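## Task

Two hangers hang on the rail. Remove the one farther from the table's center and hold it firmly in one closed gripper, off the rail, upright, above the table and touching nothing else. The other hanger must stay on the rail, ungripped, and the rack must stay upright. If the rack tips more than a little, the scene fails immediately. A loose hold counts as failure.

## Robot and tools

Robot: two 6-joint arms, left_arm and right_arm, each ending in a parallel two-finger gripper. Scene frame: origin on the table top midway between the arms, +z up, +x out across the table, left_arm on the +y side. Base positions: left_arm (+0.032, +0.295, 0) m with quat_wxyz (+0.997, 0, 0, +0.081); right_arm (-0.023, -0.263, 0) m with quat_wxyz (+0.998, 0, 0, -0.069). The words left and right are only arm names, not image sides.

Gripper axes: fingers point along the gripper's +z, and they open and close along its y. end_effector_position is the point between the pads, roughly 1 cm short of the fingertips. Joint ranges (rad), base outward: waist -2.618 to 3.054, shoulder 0.000 to 3.142, elbow 0.000 to 3.142, wrist pitch -1.571 to 1.571, wrist yaw -1.571 to 1.571, wrist roll -2.094 to 2.094. The elbow cannot quite straighten.

The row format (used by both motion tools): one flat list of 14 numbers covering both arms, each in [-1, 1]: dx, dy, dz, rx, ry, rz, opening for left_arm, then the same seven for right_arm. Always send all 14, even if one arm should stay still. dx..rz are an offset, not a pose: they are measured in that gripper's own axes, relative to the gripper's measured pose at the start of the action (for a call's first action, the last pose any result reported). Scale: 1.0 equals 0.6 m of translation or 180 degrees of rotation; rx, ry, rz form a single rotation vector. opening is absolute, not an offset: +1 fully open (0.093 m), -1 closed.

execute_actions(actions): a list of actions run in sequence. Each action is a table of up to 15 rows, each row lasting one step of 1/30 s; if fewer rows are given, the last one is repeated to fill 15 steps. Each row is an offset from the action's starting pose, not from the previous row. An empty list just returns state and images.

move(target, speed, blocking): target is one 14-number row as above, offsets from the pose in the latest result showing one. Each gripper goes in a straight line toward it; both arms finish together, lasting 0.5 to 10 s (cut off at 10 s). speed is path top speed in m/s, 0.002 to 0.5, default 0.25; turning limited to twice that in rad/s. Openings are sent at the start. Paths ignore obstacles and the other arm; grippers lag, can wander and can overshoot speed near full reach. Faster touches and targets deeper past contact press harder. blocking=false returns after 0.5 s while motion continues; then only wait or stop are accepted until a result shows the move ended.

wait(seconds): 0 to 10; the scene runs with last commands held, returning early if a move ends. stop(): brakes a running move (needs room; fingers keep moving). zoom_image(camera, region): camera is cam_high, cam_low, cam_left_wrist or cam_right_wrist; region [x0, y0, x1, y1] in pixels, origin top-left, at most 504 by 504. Images are 504x504 each. read_manual(section): licence texts only. finished_scene(scene): ends the current scene, given its number, after the robot holds the last command; irreversible, and reports success.

Controller behaviour: each step the commanded pose is clipped to within 70 mm and 16 degrees of the measured one, then damped IK pursues it, favouring position over orientation. Far targets need several actions; after an action the arm goes at most to its last clipped pose, so send the remainder next. Joint friction may leave the gripper up to about 31 mm off, and smaller commands may not move it. To keep an arm still, send in the first call the offset back to its wanted pose, then zeros, and always its correct opening.

Results: a state line per arm with end_effector_position (m) and end_effector_quat_wxyz in the scene frame (printed position may be off, more at long reach); Hand target lines (the pose the controller now drives toward); grip_measured (motor position, +1 open, -1 closed); Joint positions ending in finger opening in metres (floored at zero); joint torques (offset, scaled, noisy); step readings for action calls, with HELD marking steps where an arm's row was held back. A move adds a move: line with its ending (done, off_target, moving, held, fault) and acting limits (paced = pose clipped; held = steps blocked, after which it may suddenly speed up), plus each gripper's distance from its target. If only one arm is named, the other finished fine. A pose unreachable line means the clearance check altered or blocked that arm's command.

Gripping: pads meet near -0.94 and each millimetre of object width adds about 0.0208; each gripper has its own fixed reading bias up to about 0.02. Commanding further below the width reading squeezes harder, up to about 50 to 62 N per pad (less on parts under about 5 mm). grip_measured barely reveals contact. Keep resending the closing value to keep holding.

Cautions: do not tip the rack, pull the other hanger off, drop things or push anything off the table; avoid slams, hard presses and arm-to-arm contact. Loose objects may occasionally get nudged. Motor heat from holding loads: MOTOR HOT warning at 75 °C, a 10 s arm stop at 90 °C, and at 100 °C the arm goes limp and falls; FAULT lines report stops.

Each tool is called after "Request:" as name(argument=value, ...) on one line, values as JSON.

## Session

Request:
execute_actions(actions=[])

Scene clock: 0.00 s.
left_arm: end_effector_position=(+0.4037, +0.3517, +0.4092) grip_measured=+1.000 end_effector_quat_wxyz=(+0.711, -0.055, +0.699, +0.054) | right_arm: end_effector_position=(+0.3486, -0.3140, +0.4073) grip_measured=+1.000 end_effector_quat_wxyz=(+0.710, +0.048, +0.701, -0.055)
Joint positions: left_arm=[-0.01   1.052  1.062  0.007 -0.003 -0.002  0.093] | right_arm=[ 0.009  1.049  1.055  0.008  0.016 -0.009  0.093]
Joint velocities: left_arm=[ 0.022 -0.007 -0.002  0.007 -0.007 -0.095  0.   ] | right_arm=[-0.002 -0.007 -0.002  0.007 -0.007 -0.022  0.   ]
Joint torques (N m, as the arm reports them, + toward a larger angle): no reading
Motor temperatures (°C, as the motors report them): left_arm=[20 18 17 18 20 18] | right_arm=[20 19 18 18 19 19]
Hand target (left_arm): +0.404, +0.352, +0.409; +0.711, -0.055, +0.699, +0.054
Hand target (right_arm): +0.349, -0.314, +0.407; +0.710, +0.048, +0.701, -0.055

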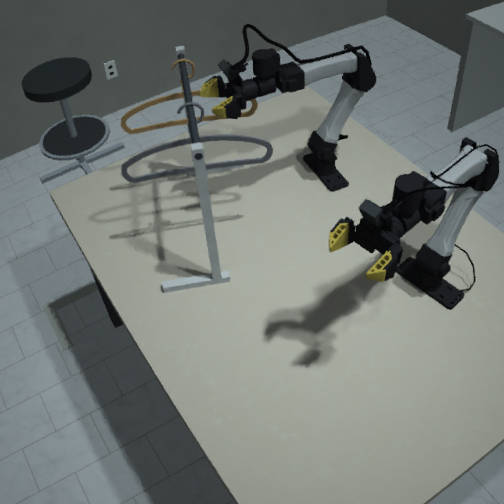

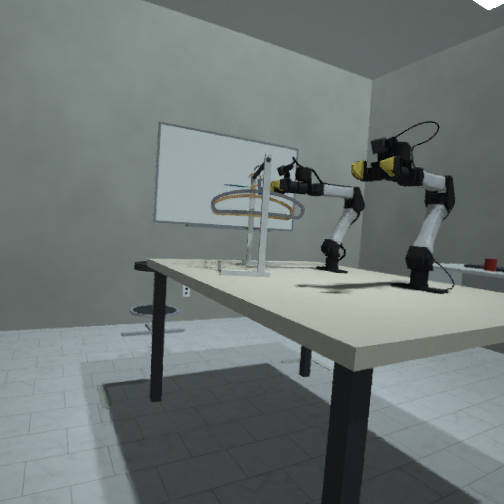

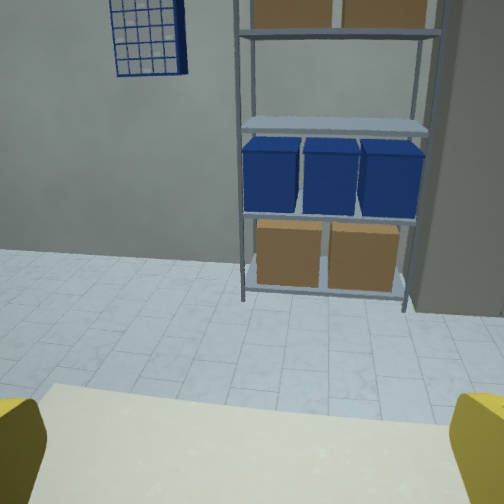

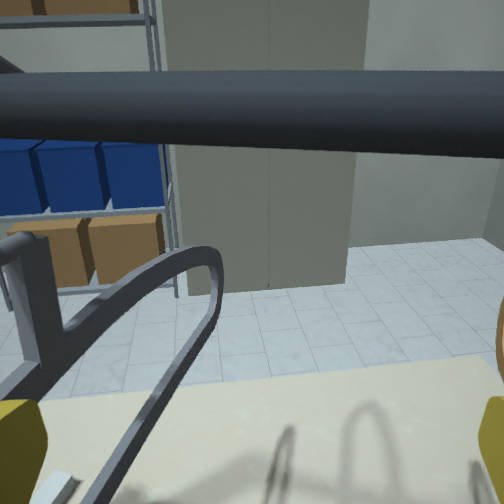

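Request:
zoom_image(camera="cam_high", region=[100, 30, 320, 250])

Request:
zoom_image(camera="cam_low", region=[190, 140, 350, 300])

Region (100, 30, 320, 250) of cam_high's 504x504 image, scaled by 2.291, with more detail than that image has.

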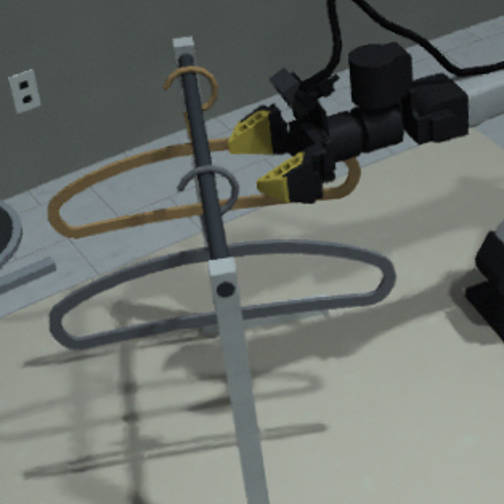

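Region (190, 140, 350, 300) of cam_low's 504x504 image, scaled by 3.150, with more detail than that image has.

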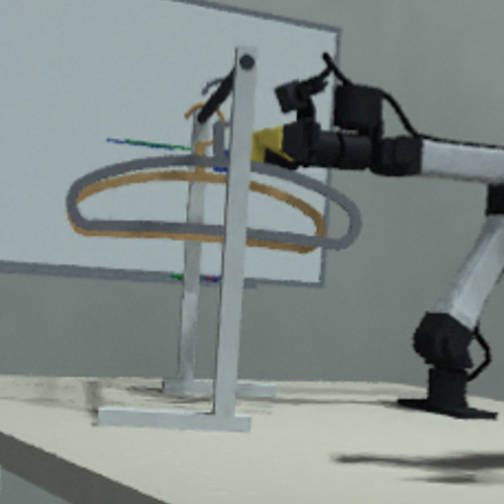

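Request:
move(target=[0,0,0,0,0,0,1, -0.1,-0.05,-0.2,0.06,0,0,1], speed=0.3)

Scene clock: 53.87 s.
left_arm: end_effector_position=(+0.4037, +0.3517, +0.4092) grip_measured=+1.000 end_effector_quat_wxyz=(+0.711, -0.055, +0.699, +0.054) | right_arm: end_effector_position=(+0.2254, -0.3285, +0.4633) grip_measured=+1.000 end_effector_quat_wxyz=(+0.702, +0.114, +0.693, -0.120)
Joint positions: left_arm=[-0.01   1.052  1.062  0.007 -0.003 -0.002  0.093] | right_arm=[ 0.015  0.749  1.23  -0.466  0.207 -0.009  0.093]
Joint velocities: left_arm=[-0.007  0.012  0.007  0.022  0.007 -0.022  0.   ] | right_arm=[ 0.002  0.002  0.002 -0.066 -0.007 -0.007  0.   ]
Joint torques (N m, as the arm reports them, + toward a larger angle): left_arm=[-0.16 -3.64  7.85  2.43  0.09 -0.03] | right_arm=[ 0.25  1.14  8.94  2.17  0.13 -0.03]
Motor temperatures (°C, as the motors report them): left_arm=[20 19 27 27 20 18] | right_arm=[20 20 25 25 19 19]
Hand target (left_arm): +0.404, +0.352, +0.409; +0.711, -0.055, +0.699, +0.054
Hand target (right_arm): +0.224, -0.328, +0.467; +0.702, +0.115, +0.693, -0.121
Off the commanded pose (left_arm): 0.000 m, 0 deg.
Off the commanded pose (right_arm): 0.004 m, 0 deg.
move: done

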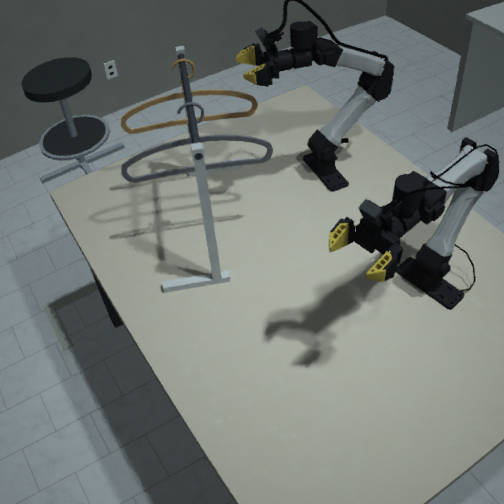

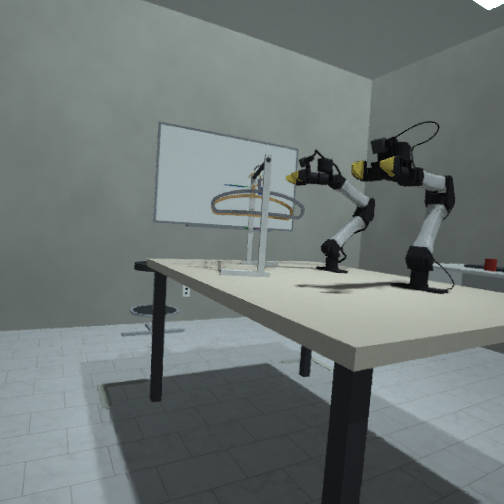

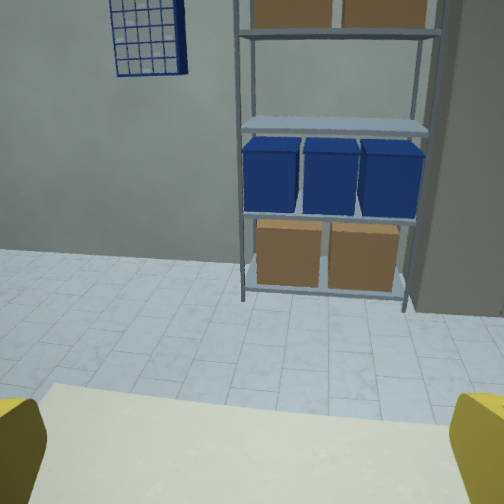

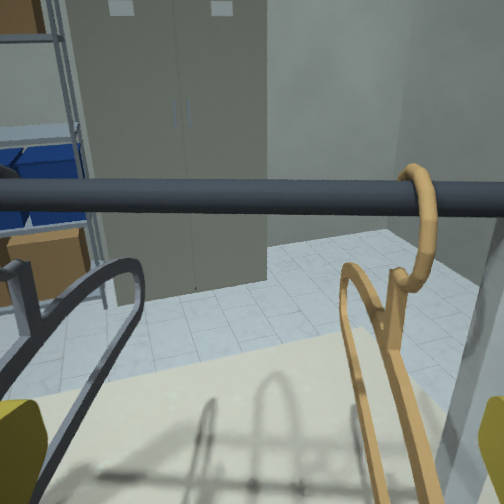

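Request:
move(target=[0,0,0,0,0,0,1, 0.095,-0.145,0.075,0.011,0.227,0.004,0.2], speed=0.3)

Scene clock: 102.00 s.
left_arm: end_effector_position=(+0.4037, +0.3517, +0.4092) grip_measured=+1.000 end_effector_quat_wxyz=(+0.711, -0.055, +0.699, +0.054) | right_arm: end_effector_position=(+0.2428, -0.4249, +0.4017) grip_measured=+0.203 end_effector_quat_wxyz=(+0.412, +0.159, +0.893, -0.087)
Joint positions: left_arm=[-0.01   1.052  1.062  0.007 -0.003 -0.002  0.093] | right_arm=[-0.522  1.352  1.954 -1.324 -0.211 -0.212  0.055]
Joint velocities: left_arm=[-0.002 -0.007  0.007  0.022 -0.066 -0.051  0.   ] | right_arm=[-0.007 -0.007  0.012 -0.007 -0.007 -0.037  0.001]
Joint torques (N m, as the arm reports them, + toward a larger angle): left_arm=[-0.16 -3.69  7.75  2.43  0.09 -0.06] | right_arm=[-1.11 -2.34  8.55  1.83 -0.19 -0.17]
Motor temperatures (°C, as the motors report them): left_arm=[20 19 30 30 20 18] | right_arm=[20 20 27 27 19 19]
Hand target (left_arm): +0.404, +0.352, +0.409; +0.711, -0.055, +0.699, +0.054
Hand target (right_arm): +0.243, -0.426, +0.405; +0.412, +0.157, +0.893, -0.085
Off the commanded pose (left_arm): 0.000 m, 0 deg.
Off the commanded pose (right_arm): 0.006 m, 1 deg.
move: done

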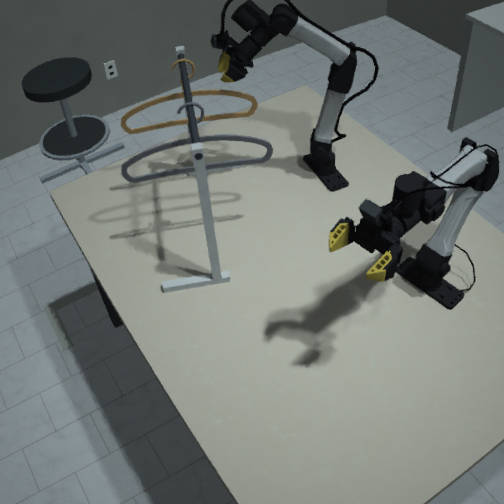

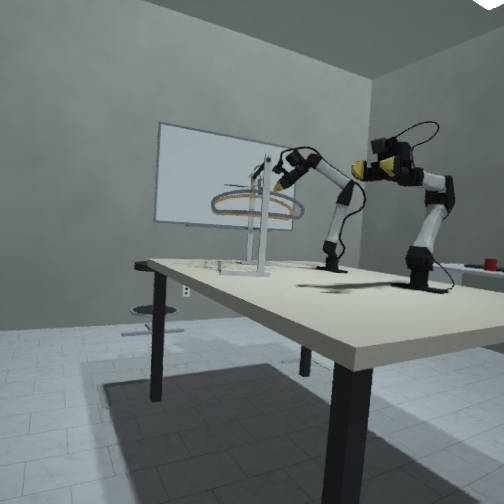

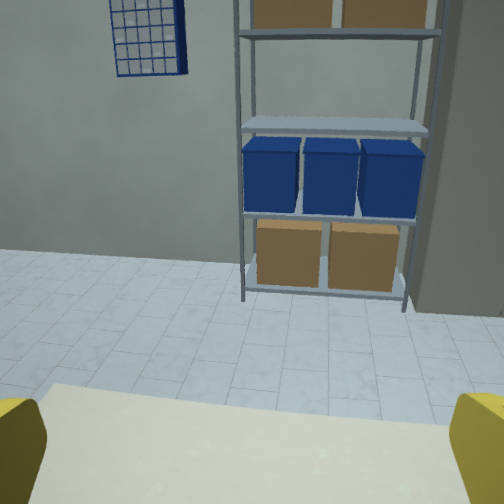

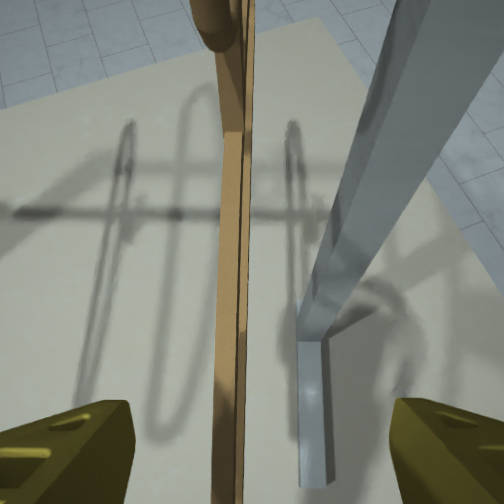

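Request:
move(target=[0,0,0,0,0,0,1, 0,0.016,0.08,0,0,0,0.2], speed=0.15)

Request:
zoom_image(camera="cam_low", region=[220, 140, 320, 240])

Request:
zoom_image(camera="cam_high", region=[150, 20, 270, 140])

Scene clock: 115.57 s.
left_arm: end_effector_position=(+0.4037, +0.3517, +0.4092) grip_measured=+1.000 end_effector_quat_wxyz=(+0.711, -0.055, +0.699, +0.054) | right_arm: end_effector_position=(+0.2741, -0.4262, +0.3747) grip_measured=+0.203 end_effector_quat_wxyz=(+0.412, +0.157, +0.894, -0.084)
Joint positions: left_arm=[-0.01   1.052  1.062  0.007 -0.003 -0.002  0.093] | right_arm=[-0.441  1.352  1.804 -1.166 -0.155 -0.16   0.055]
Joint velocities: left_arm=[-0.017 -0.007  0.002 -0.037 -0.066  0.007  0.   ] | right_arm=[-0.002  0.002 -0.007  0.022  0.022 -0.007  0.001]
Joint torques (N m, as the arm reports them, + toward a larger angle): left_arm=[-0.05 -3.74  7.79  2.46  0.13 -0.04] | right_arm=[ 0.28 -3.36  5.46  2.32  0.06  0.02]
Motor temperatures (°C, as the motors report them): left_arm=[20 19 31 31 20 18] | right_arm=[20 20 27 27 19 19]
Hand target (left_arm): +0.404, +0.352, +0.409; +0.711, -0.055, +0.699, +0.054
Hand target (right_arm): +0.280, -0.429, +0.371; +0.412, +0.160, +0.893, -0.086
Off the commanded pose (left_arm): 0.000 m, 0 deg.
Off the commanded pose (right_arm): 0.008 m, 0 deg.
move: done

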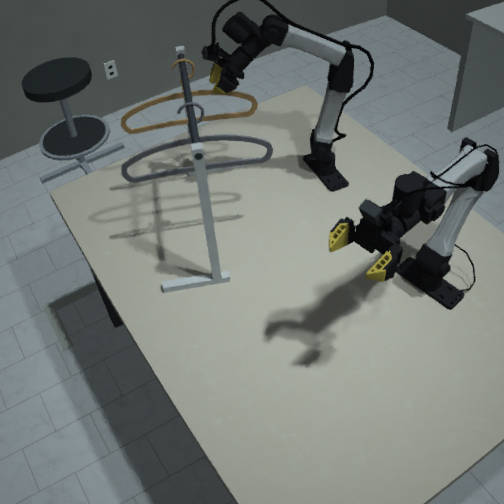

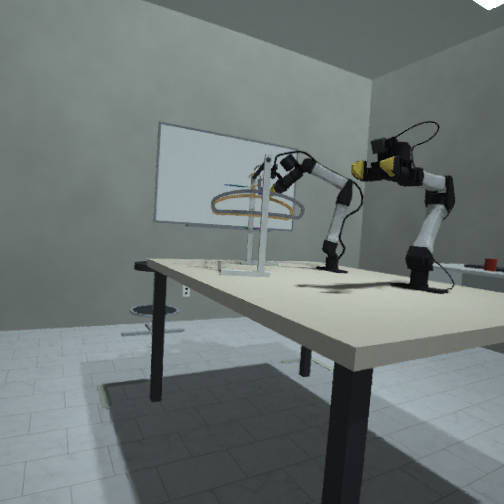

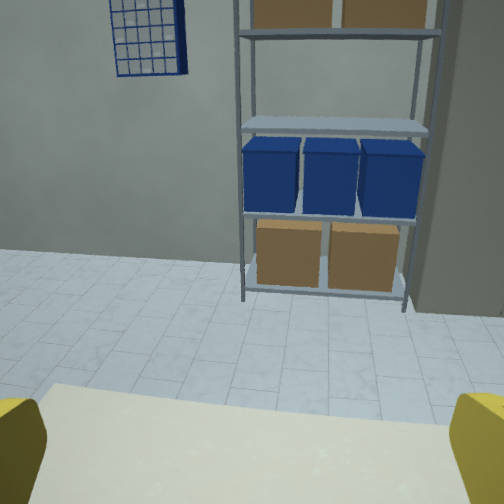

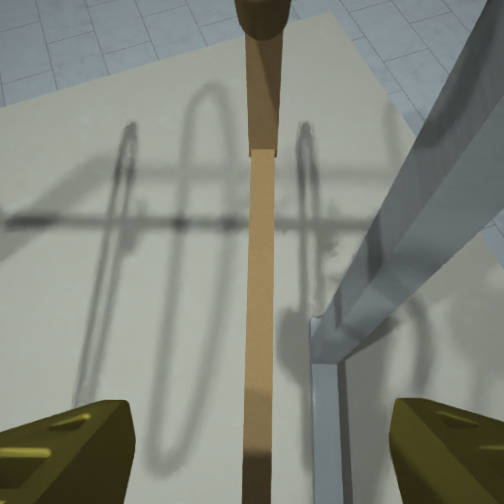

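Region (220, 140, 320, 240) of cam_low's 504x504 image, scaled by 5.040, with more detail than that image has.

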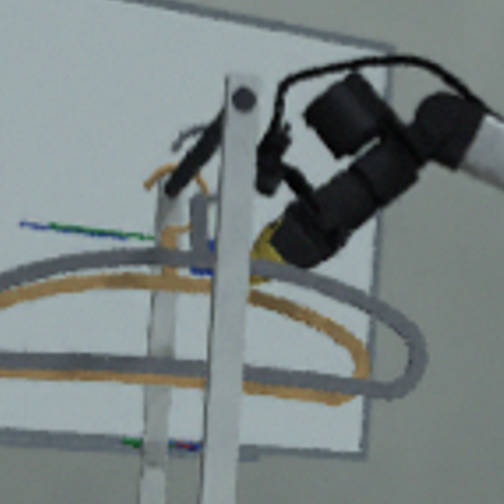

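Region (150, 20, 270, 140) of cam_high's 504x504 image, scaled by 4.200, with more detail than that image has.

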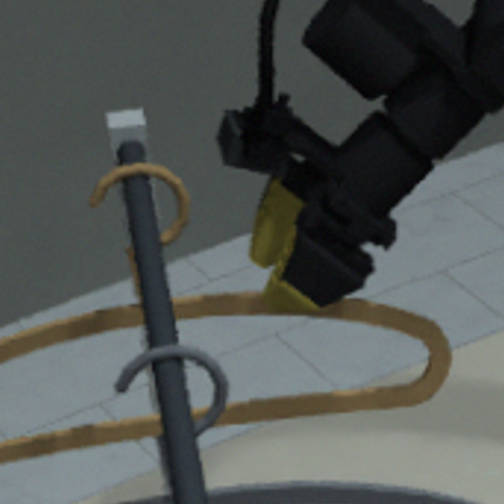

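Request:
move(target=[0,0,0,0,0,0,1, 0.012,0,0.072,0,0,0,0.2], speed=0.12)

Request:
zoom_image(camera="cam_low", region=[220, 140, 320, 240])

Request:
zoom_image(camera="cam_high", region=[150, 20, 270, 140])

Scene clock: 126.77 s.
left_arm: end_effector_position=(+0.4037, +0.3517, +0.4092) grip_measured=+1.000 end_effector_quat_wxyz=(+0.711, -0.055, +0.699, +0.054) | right_arm: end_effector_position=(+0.2935, -0.4335, +0.3466) grip_measured=+0.203 end_effector_quat_wxyz=(+0.412, +0.155, +0.894, -0.082)
Joint positions: left_arm=[-0.01   1.052  1.062  0.007 -0.003 -0.002  0.093] | right_arm=[-0.425  1.352  1.666 -1.027 -0.148 -0.152  0.055]
Joint velocities: left_arm=[ 0.002 -0.007 -0.012  0.022 -0.007  0.037  0.   ] | right_arm=[-0.007  0.002  0.002 -0.051  0.037  0.007 -0.001]
Joint torques (N m, as the arm reports them, + toward a larger angle): left_arm=[-0.1  -3.64  7.86  2.46  0.11 -0.06] | right_arm=[ 0.31 -3.47  6.11  2.27  0.05  0.09]
Motor temperatures (°C, as the motors report them): left_arm=[20 19 31 31 20 18] | right_arm=[20 20 25 28 19 19]
Hand target (left_arm): +0.404, +0.352, +0.409; +0.711, -0.055, +0.699, +0.054
Hand target (right_arm): +0.300, -0.436, +0.341; +0.411, +0.158, +0.894, -0.084
Off the commanded pose (left_arm): 0.000 m, 0 deg.
Off the commanded pose (right_arm): 0.009 m, 0 deg.
move: done

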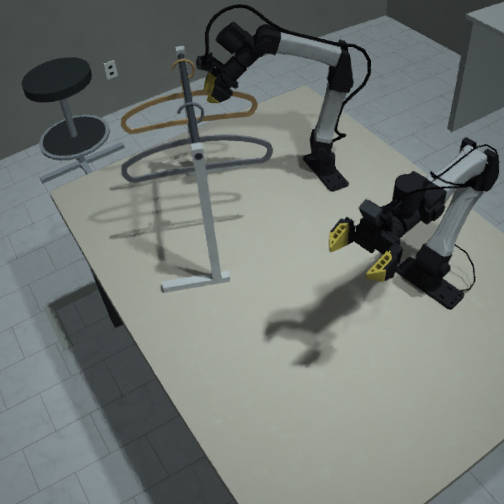

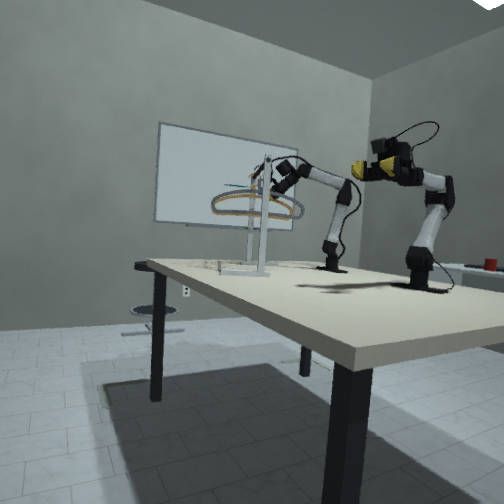

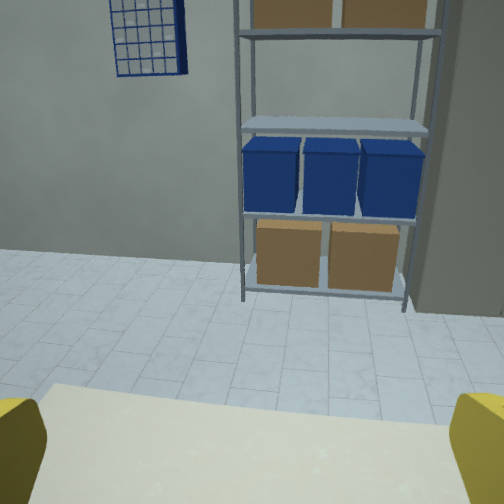

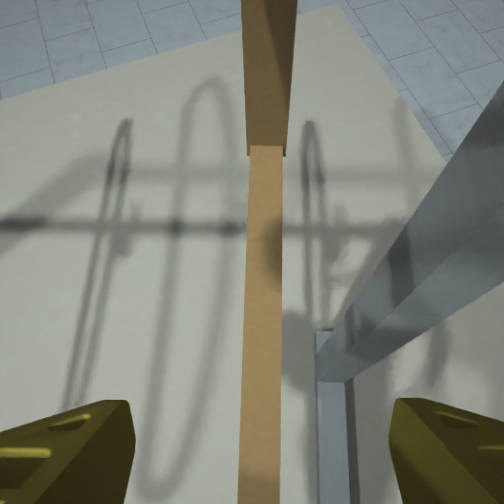

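Region (220, 140, 320, 240) of cam_low's 504x504 image, scaled by 5.040, with more detail than that image has.

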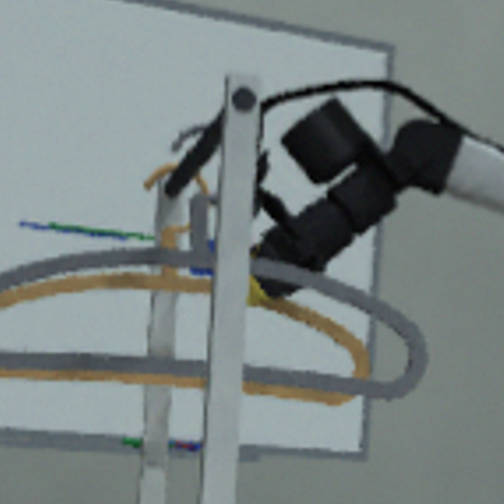

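Region (150, 20, 270, 140) of cam_high's 504x504 image, scaled by 4.200, with more detail than that image has.

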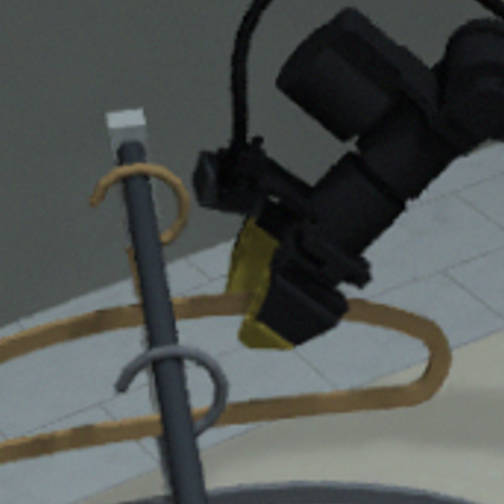

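Request:
zoom_image(camera="cam_right_wrist", region=[200, 380, 324, 504])

Region (200, 380, 324, 504) of cam_right_wrist's 504x504 image, scaled by 4.065, with more detail than that image has.

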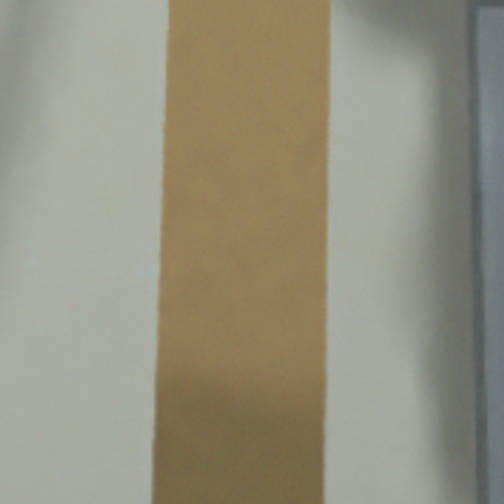

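Request:
move(target=[0,0,0,0,0,0,1, 0.012,0,0.022,0,0,0,-0.45], speed=0.1)

Scene clock: 137.83 s.
left_arm: end_effector_position=(+0.4037, +0.3517, +0.4092) grip_measured=+1.000 end_effector_quat_wxyz=(+0.711, -0.055, +0.699, +0.054) | right_arm: end_effector_position=(+0.2959, -0.4349, +0.3305) grip_measured=-0.447 end_effector_quat_wxyz=(+0.402, +0.157, +0.899, -0.078)
Joint positions: left_arm=[-0.01   1.052  1.062  0.007 -0.003 -0.002  0.093] | right_arm=[-0.425  1.352  1.612 -0.999 -0.148 -0.152  0.024]
Joint velocities: left_arm=[ 0.012  0.022  0.007  0.007 -0.051 -0.037  0.   ] | right_arm=[-0.002  0.002  0.022  0.066  0.022 -0.007  0.   ]
Joint torques (N m, as the arm reports them, + toward a larger angle): left_arm=[-0.19 -3.73  7.89  2.45  0.11 -0.06] | right_arm=[-0.11 -5.12  6.32  2.29 -0.04  0.  ]
Motor temperatures (°C, as the motors report them): left_arm=[20 20 32 32 20 18] | right_arm=[20 21 25 29 19 19]
Hand target (left_arm): +0.404, +0.352, +0.409; +0.711, -0.055, +0.699, +0.054
Hand target (right_arm): +0.298, -0.435, +0.333; +0.412, +0.155, +0.894, -0.082
Off the commanded pose (left_arm): 0.000 m, 0 deg.
Off the commanded pose (right_arm): 0.003 m, 1 deg.
move: done

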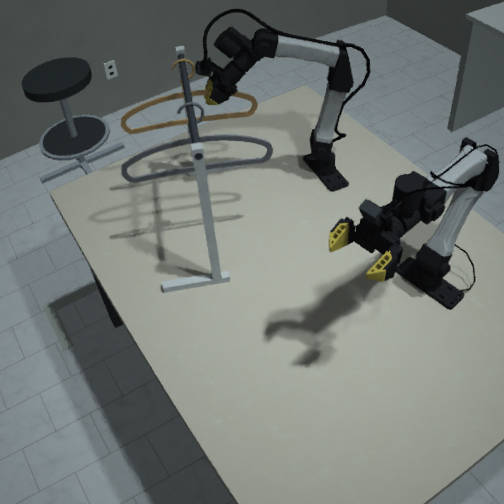

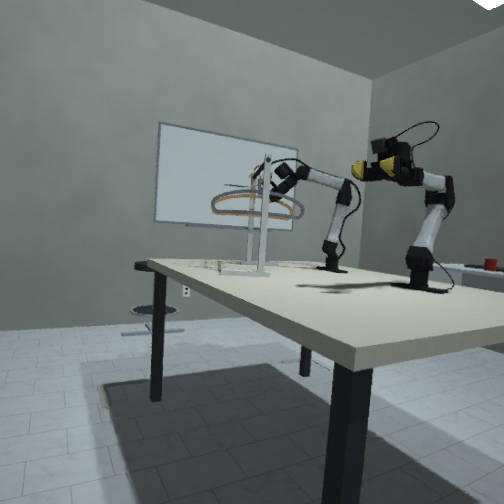

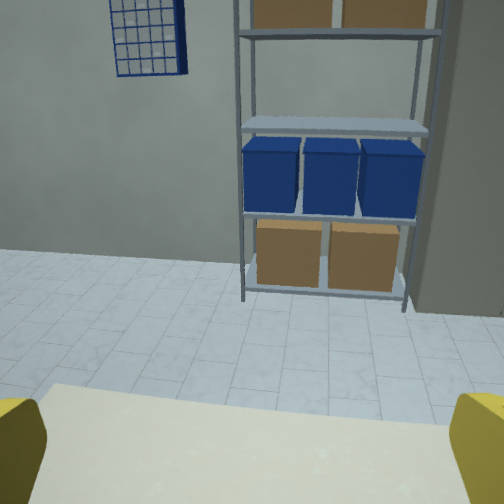

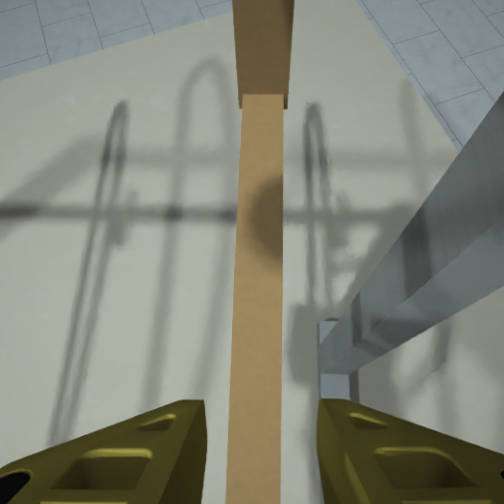

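Request:
zoom_image(camera="cam_high", region=[150, 20, 270, 140])

Request:
zoom_image(camera="cam_low", region=[220, 140, 320, 240])

Region (150, 20, 270, 140) of cam_high's 504x504 image, scaled by 4.200, with more detail than that image has.

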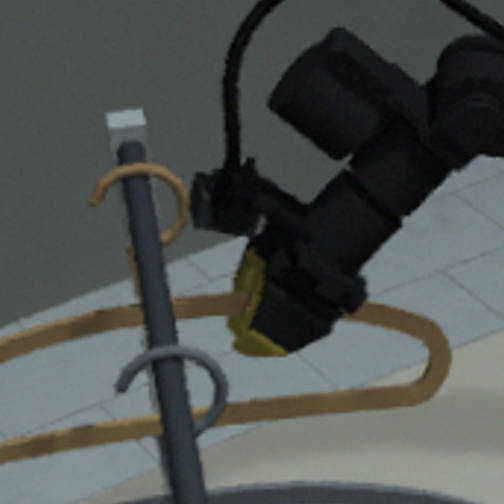

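Region (220, 140, 320, 240) of cam_low's 504x504 image, scaled by 5.040, with more detail than that image has.

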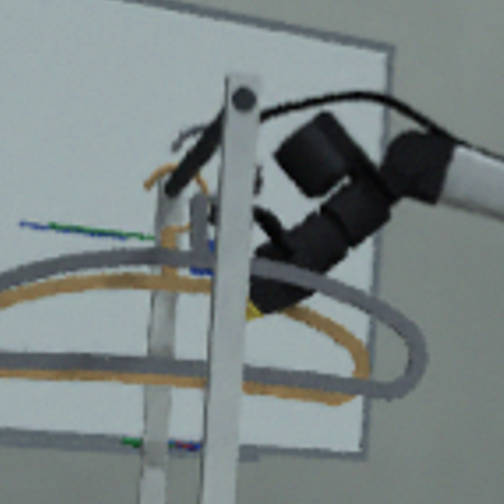

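Request:
move(target=[0,0,0,0,0,0,1, -0.004,0.002,-0.016,0,0,0,-0.45], speed=0.1)

Scene clock: 146.60 s.
left_arm: end_effector_position=(+0.4037, +0.3517, +0.4092) grip_measured=+1.000 end_effector_quat_wxyz=(+0.711, -0.055, +0.699, +0.054) | right_arm: end_effector_position=(+0.2927, -0.4330, +0.3265) grip_measured=-0.447 end_effector_quat_wxyz=(+0.392, +0.159, +0.903, -0.074)
Joint positions: left_arm=[-0.01   1.052  1.062  0.007 -0.003 -0.002  0.093] | right_arm=[-0.425  1.352  1.612 -1.021 -0.148 -0.152  0.024]
Joint velocities: left_arm=[ 0.007  0.012  0.002 -0.051  0.007  0.037  0.   ] | right_arm=[-0.027 -0.007  0.002 -0.051  0.007 -0.007 -0.001]
Joint torques (N m, as the arm reports them, + toward a larger angle): left_arm=[-0.02 -3.7   7.84  2.45  0.12 -0.02] | right_arm=[-0.45 -4.86 10.66  1.85 -0.06 -0.02]
Motor temperatures (°C, as the motors report them): left_arm=[20 20 32 32 20 18] | right_arm=[20 21 25 29 19 19]
Hand target (left_arm): +0.404, +0.352, +0.409; +0.711, -0.055, +0.699, +0.054
Hand target (right_arm): +0.291, -0.432, +0.338; +0.402, +0.157, +0.899, -0.078
Off the commanded pose (left_arm): 0.000 m, 0 deg.
Off the commanded pose (right_arm): 0.012 m, 1 deg.
move: off_target (right_arm)

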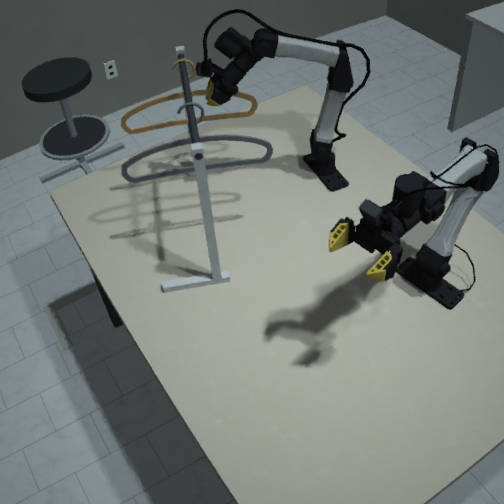

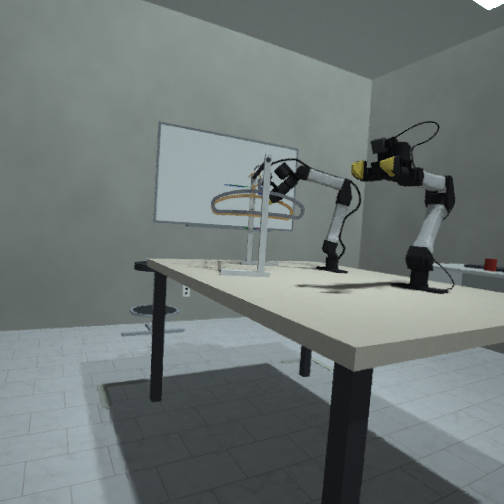

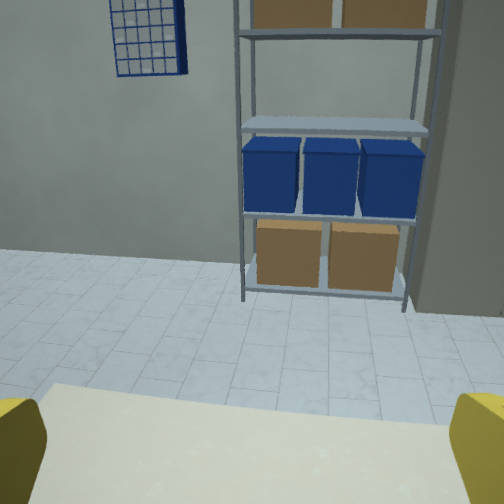

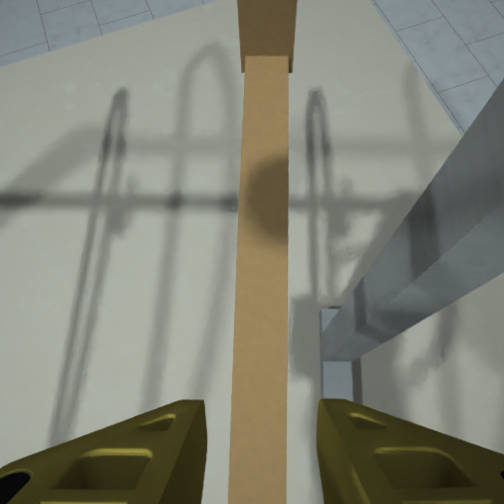

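Request:
move(target=[0,0,0,0,0,0,1, -0.021,0,-0.019,0,-0.01,0,-0.45], speed=0.1)

Scene clock: 150.73 s.
left_arm: end_effector_position=(+0.4037, +0.3517, +0.4092) grip_measured=+1.000 end_effector_quat_wxyz=(+0.711, -0.055, +0.699, +0.054) | right_arm: end_effector_position=(+0.2930, -0.4331, +0.3379) grip_measured=-0.447 end_effector_quat_wxyz=(+0.403, +0.157, +0.898, -0.078)
Joint positions: left_arm=[-0.01   1.052  1.062  0.007 -0.003 -0.002  0.093] | right_arm=[-0.425  1.352  1.644 -1.027 -0.148 -0.152  0.024]
Joint velocities: left_arm=[-0.007 -0.002  0.007  0.007 -0.051 -0.066  0.   ] | right_arm=[-0.012 -0.002 -0.017 -0.007 -0.007 -0.007  0.   ]
Joint torques (N m, as the arm reports them, + toward a larger angle): left_arm=[-0.08 -3.69  7.82  2.43  0.1  -0.04] | right_arm=[-0.7  -4.11  9.97  1.86 -0.14  0.01]
Motor temperatures (°C, as the motors report them): left_arm=[20 20 32 32 20 18] | right_arm=[20 21 26 29 19 19]
Hand target (left_arm): +0.404, +0.352, +0.409; +0.711, -0.055, +0.699, +0.054
Hand target (right_arm): +0.293, -0.433, +0.343; +0.406, +0.158, +0.897, -0.077
Off the commanded pose (left_arm): 0.000 m, 0 deg.
Off the commanded pose (right_arm): 0.006 m, 0 deg.
move: done

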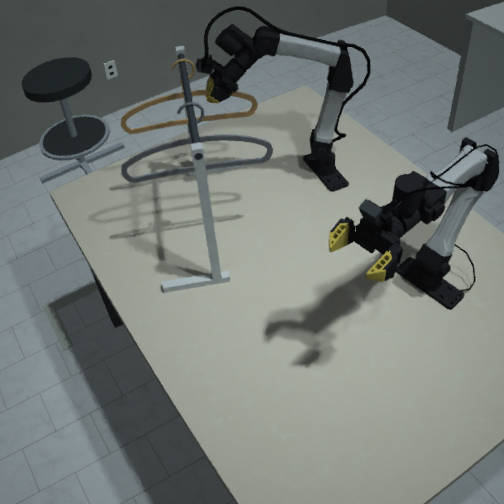

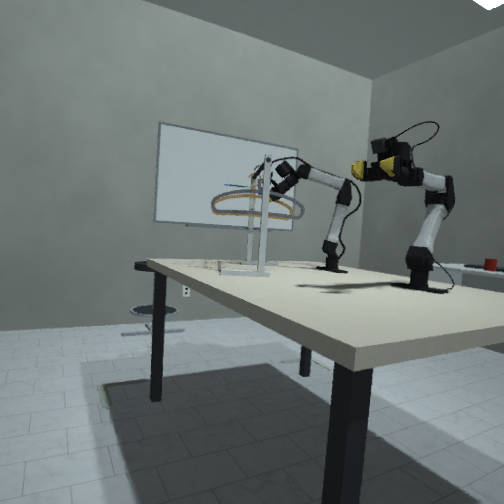

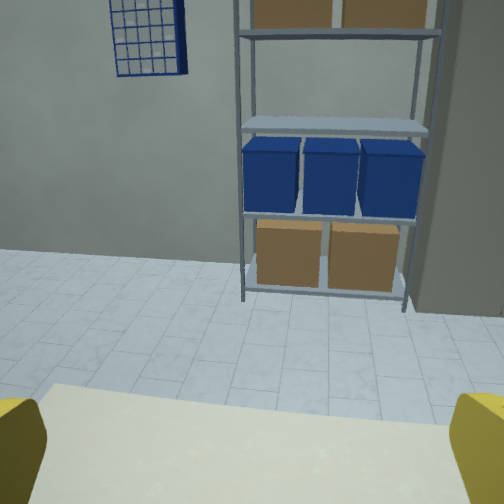

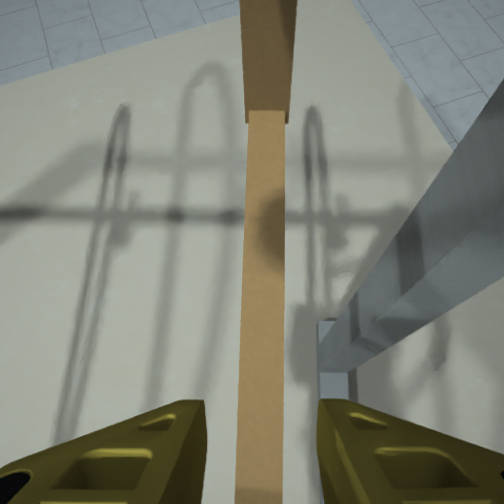

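Good. Close.

Request:
execute_actions(actions=[[[0,0,0,0,0,0,1, 0,0,0,0,0,0,-0.6],[0,0,0,0,0,0,1, 0,0,0,0,0,0,-0.65],[0,0,0,0,0,0,1, 0,0,0,0,0,0,-0.7],[0,0,0,0,0,0,1, 0,0,0,0,0,0,-0.74],[0,0,0,0,0,0,1, 0,0,0,0,0,0,-0.78],[0,0,0,0,0,0,1, 0,0,0,0,0,0,-0.82],[0,0,0,0,0,0,1, 0,0,0,0,0,0,-0.86],[0,0,0,0,0,0,1, 0,0,0,0,0,0,-0.9],[0,0,0,0,0,0,1, 0,0,0,0,0,0,-0.95],[0,0,0,0,0,0,1, 0,0,0,0,0,0,-1]]])

Request:
zoom_image(camera="cam_high", region=[160, 40, 240, 120])

Request:
zoom_image(camera="cam_low", region=[235, 155, 285, 205])

Scene clock: 157.10 s.
left_arm: end_effector_position=(+0.4037, +0.3517, +0.4092) grip_measured=+1.000 end_effector_quat_wxyz=(+0.711, -0.055, +0.699, +0.054) | right_arm: end_effector_position=(+0.2929, -0.4333, +0.3378) grip_measured=-0.958 end_effector_quat_wxyz=(+0.403, +0.157, +0.898, -0.079)
Joint positions: left_arm=[-0.01   1.052  1.062  0.007 -0.003 -0.002  0.093] | right_arm=[-0.425  1.352  1.644 -1.027 -0.147 -0.152  0.   ]
Joint velocities: left_arm=[-0.002 -0.007  0.007  0.022 -0.051 -0.037  0.   ] | right_arm=[ 0.002  0.002  0.012  0.007 -0.051  0.022  0.   ]
Joint torques (N m, as the arm reports them, + toward a larger angle): left_arm=[-0.08 -3.72  7.93  2.46  0.1  -0.04] | right_arm=[-0.31 -4.43  7.69  1.99 -0.13 -0.01]
Motor temperatures (°C, as the motors report them): left_arm=[20 20 33 33 20 18] | right_arm=[20 21 26 29 19 19]
Hand target (left_arm): +0.404, +0.352, +0.409; +0.711, -0.055, +0.699, +0.054
Hand target (right_arm): +0.293, -0.433, +0.338; +0.403, +0.157, +0.898, -0.079
Off the commanded pose (left_arm): 0.000 m, 0 deg.
Off the commanded pose (right_arm): 0.000 m, 0 deg.
Step readings (end_effector_position):
0: left_arm (+0.4037, +0.3517, +0.4092) | right_arm (+0.2930, -0.4331, +0.3379)
1: left_arm (+0.4037, +0.3517, +0.4092) | right_arm (+0.2930, -0.4331, +0.3379)
2: left_arm (+0.4037, +0.3517, +0.4092) | right_arm (+0.2930, -0.4331, +0.3379)
4: left_arm (+0.4037, +0.3517, +0.4092) | right_arm (+0.2930, -0.4331, +0.3379)
8: left_arm (+0.4037, +0.3517, +0.4092) | right_arm (+0.2929, -0.4332, +0.3379)
15: end_effector_position above

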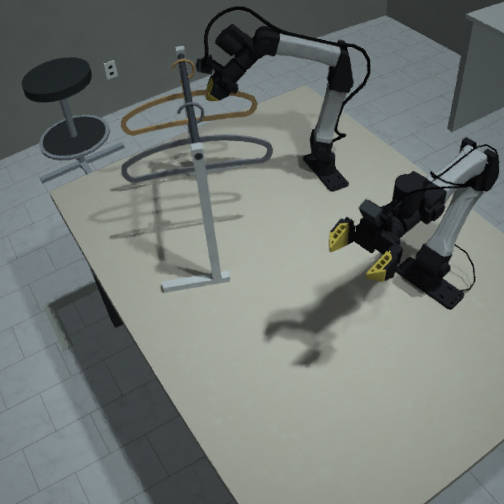

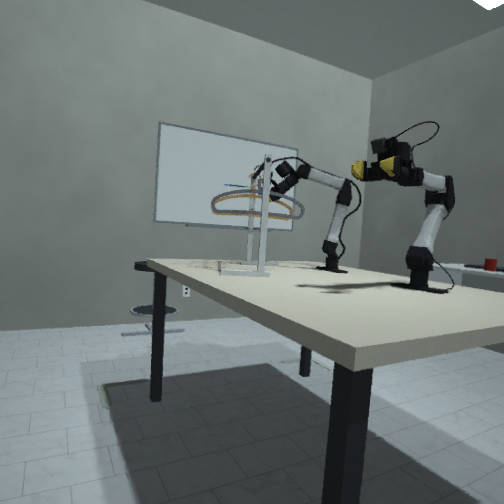

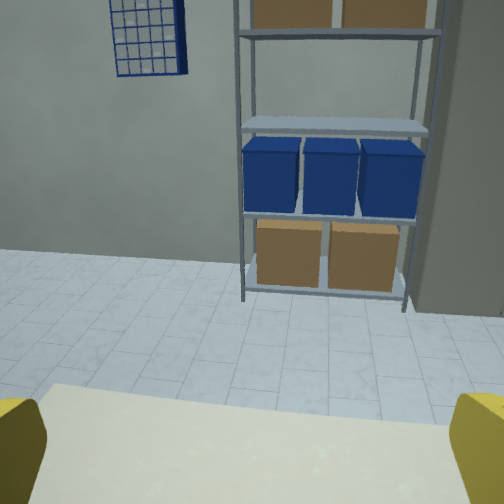

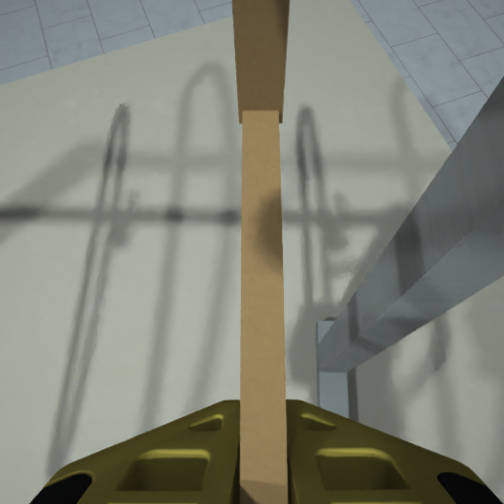

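Region (160, 40, 240, 120) of cam_high's 504x504 image, scaled by 6.300, with more detail than that image has.

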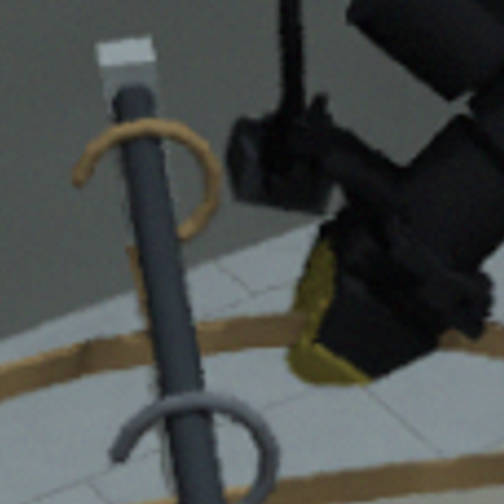

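Region (235, 155, 285, 205) of cam_low's 504x504 image, scaled by 10.080, with more detail than that image has.

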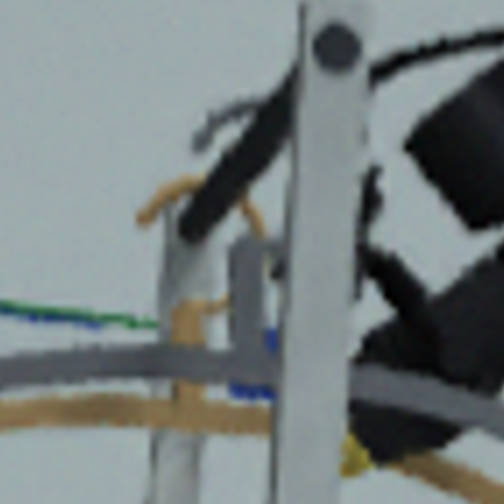

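Request:
move(target=[0,0,0,0,0,0,1, -0.042,0,-0.037,0,0,0,-1], speed=0.06)

Request:
zoom_image(camera="cam_high", region=[160, 40, 240, 120])

Request:
zoom_image(camera="cam_low", region=[235, 155, 285, 205])

Scene clock: 164.13 s.
left_arm: end_effector_position=(+0.4037, +0.3517, +0.4092) grip_measured=+1.000 end_effector_quat_wxyz=(+0.711, -0.055, +0.699, +0.054) | right_arm: end_effector_position=(+0.2892, -0.4310, +0.3617) grip_measured=-0.958 end_effector_quat_wxyz=(+0.390, +0.160, +0.904, -0.074)
Joint positions: left_arm=[-0.01   1.052  1.062  0.007 -0.003 -0.002  0.093] | right_arm=[-0.425  1.42   1.835 -1.179 -0.147 -0.152  0.   ]
Joint velocities: left_arm=[ 0.002 -0.002  0.022 -0.022 -0.007  0.022  0.   ] | right_arm=[ 0.002 -0.007  0.002  0.051  0.022 -0.095  0.   ]
Joint torques (N m, as the arm reports them, + toward a larger angle): left_arm=[-0.11 -3.71  7.89  2.45  0.11 -0.05] | right_arm=[-0.46 -3.92  9.75  2.06 -0.06 -0.03]
Motor temperatures (°C, as the motors report them): left_arm=[20 20 33 33 20 18] | right_arm=[20 22 26 29 19 19]
Hand target (left_arm): +0.404, +0.352, +0.409; +0.711, -0.055, +0.699, +0.054
Hand target (right_arm): +0.293, -0.433, +0.371; +0.403, +0.157, +0.898, -0.079
Off the commanded pose (left_arm): 0.000 m, 0 deg.
Off the commanded pose (right_arm): 0.011 m, 2 deg.
move: off_target (right_arm)

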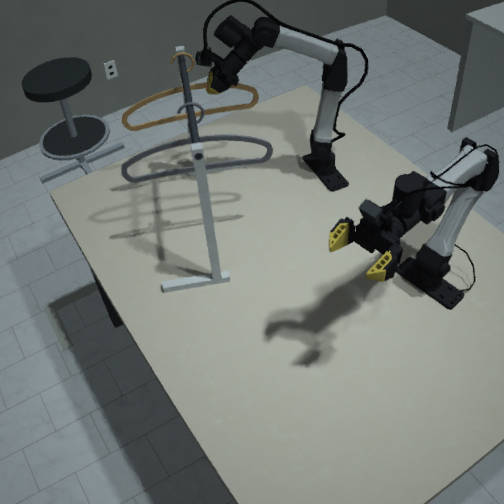

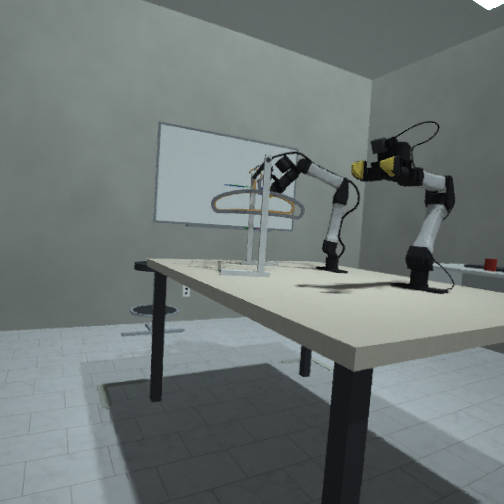

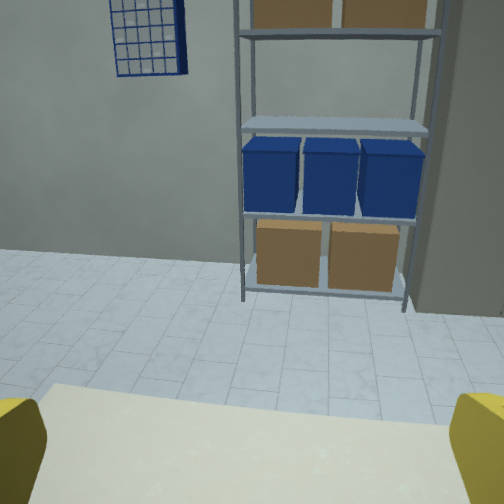

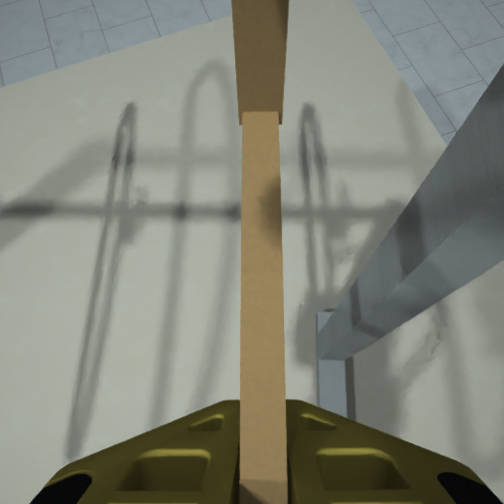

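Region (160, 40, 240, 120) of cam_high's 504x504 image, scaled by 6.300, with more detail than that image has.

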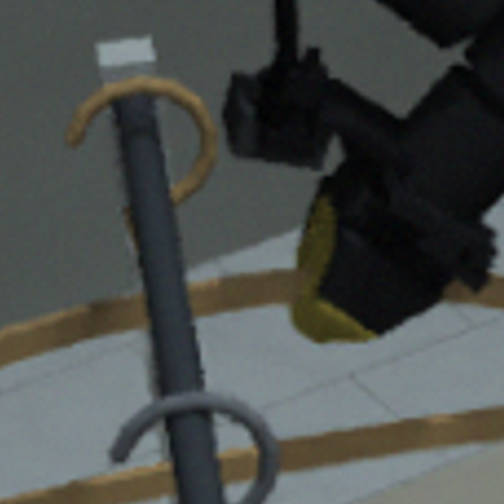

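Region (235, 155, 285, 205) of cam_low's 504x504 image, scaled by 10.080, with more detail than that image has.

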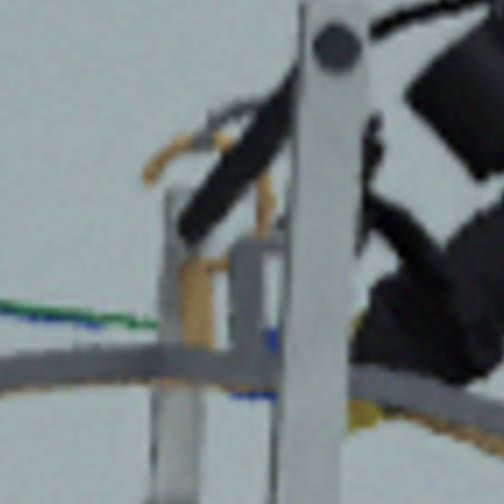

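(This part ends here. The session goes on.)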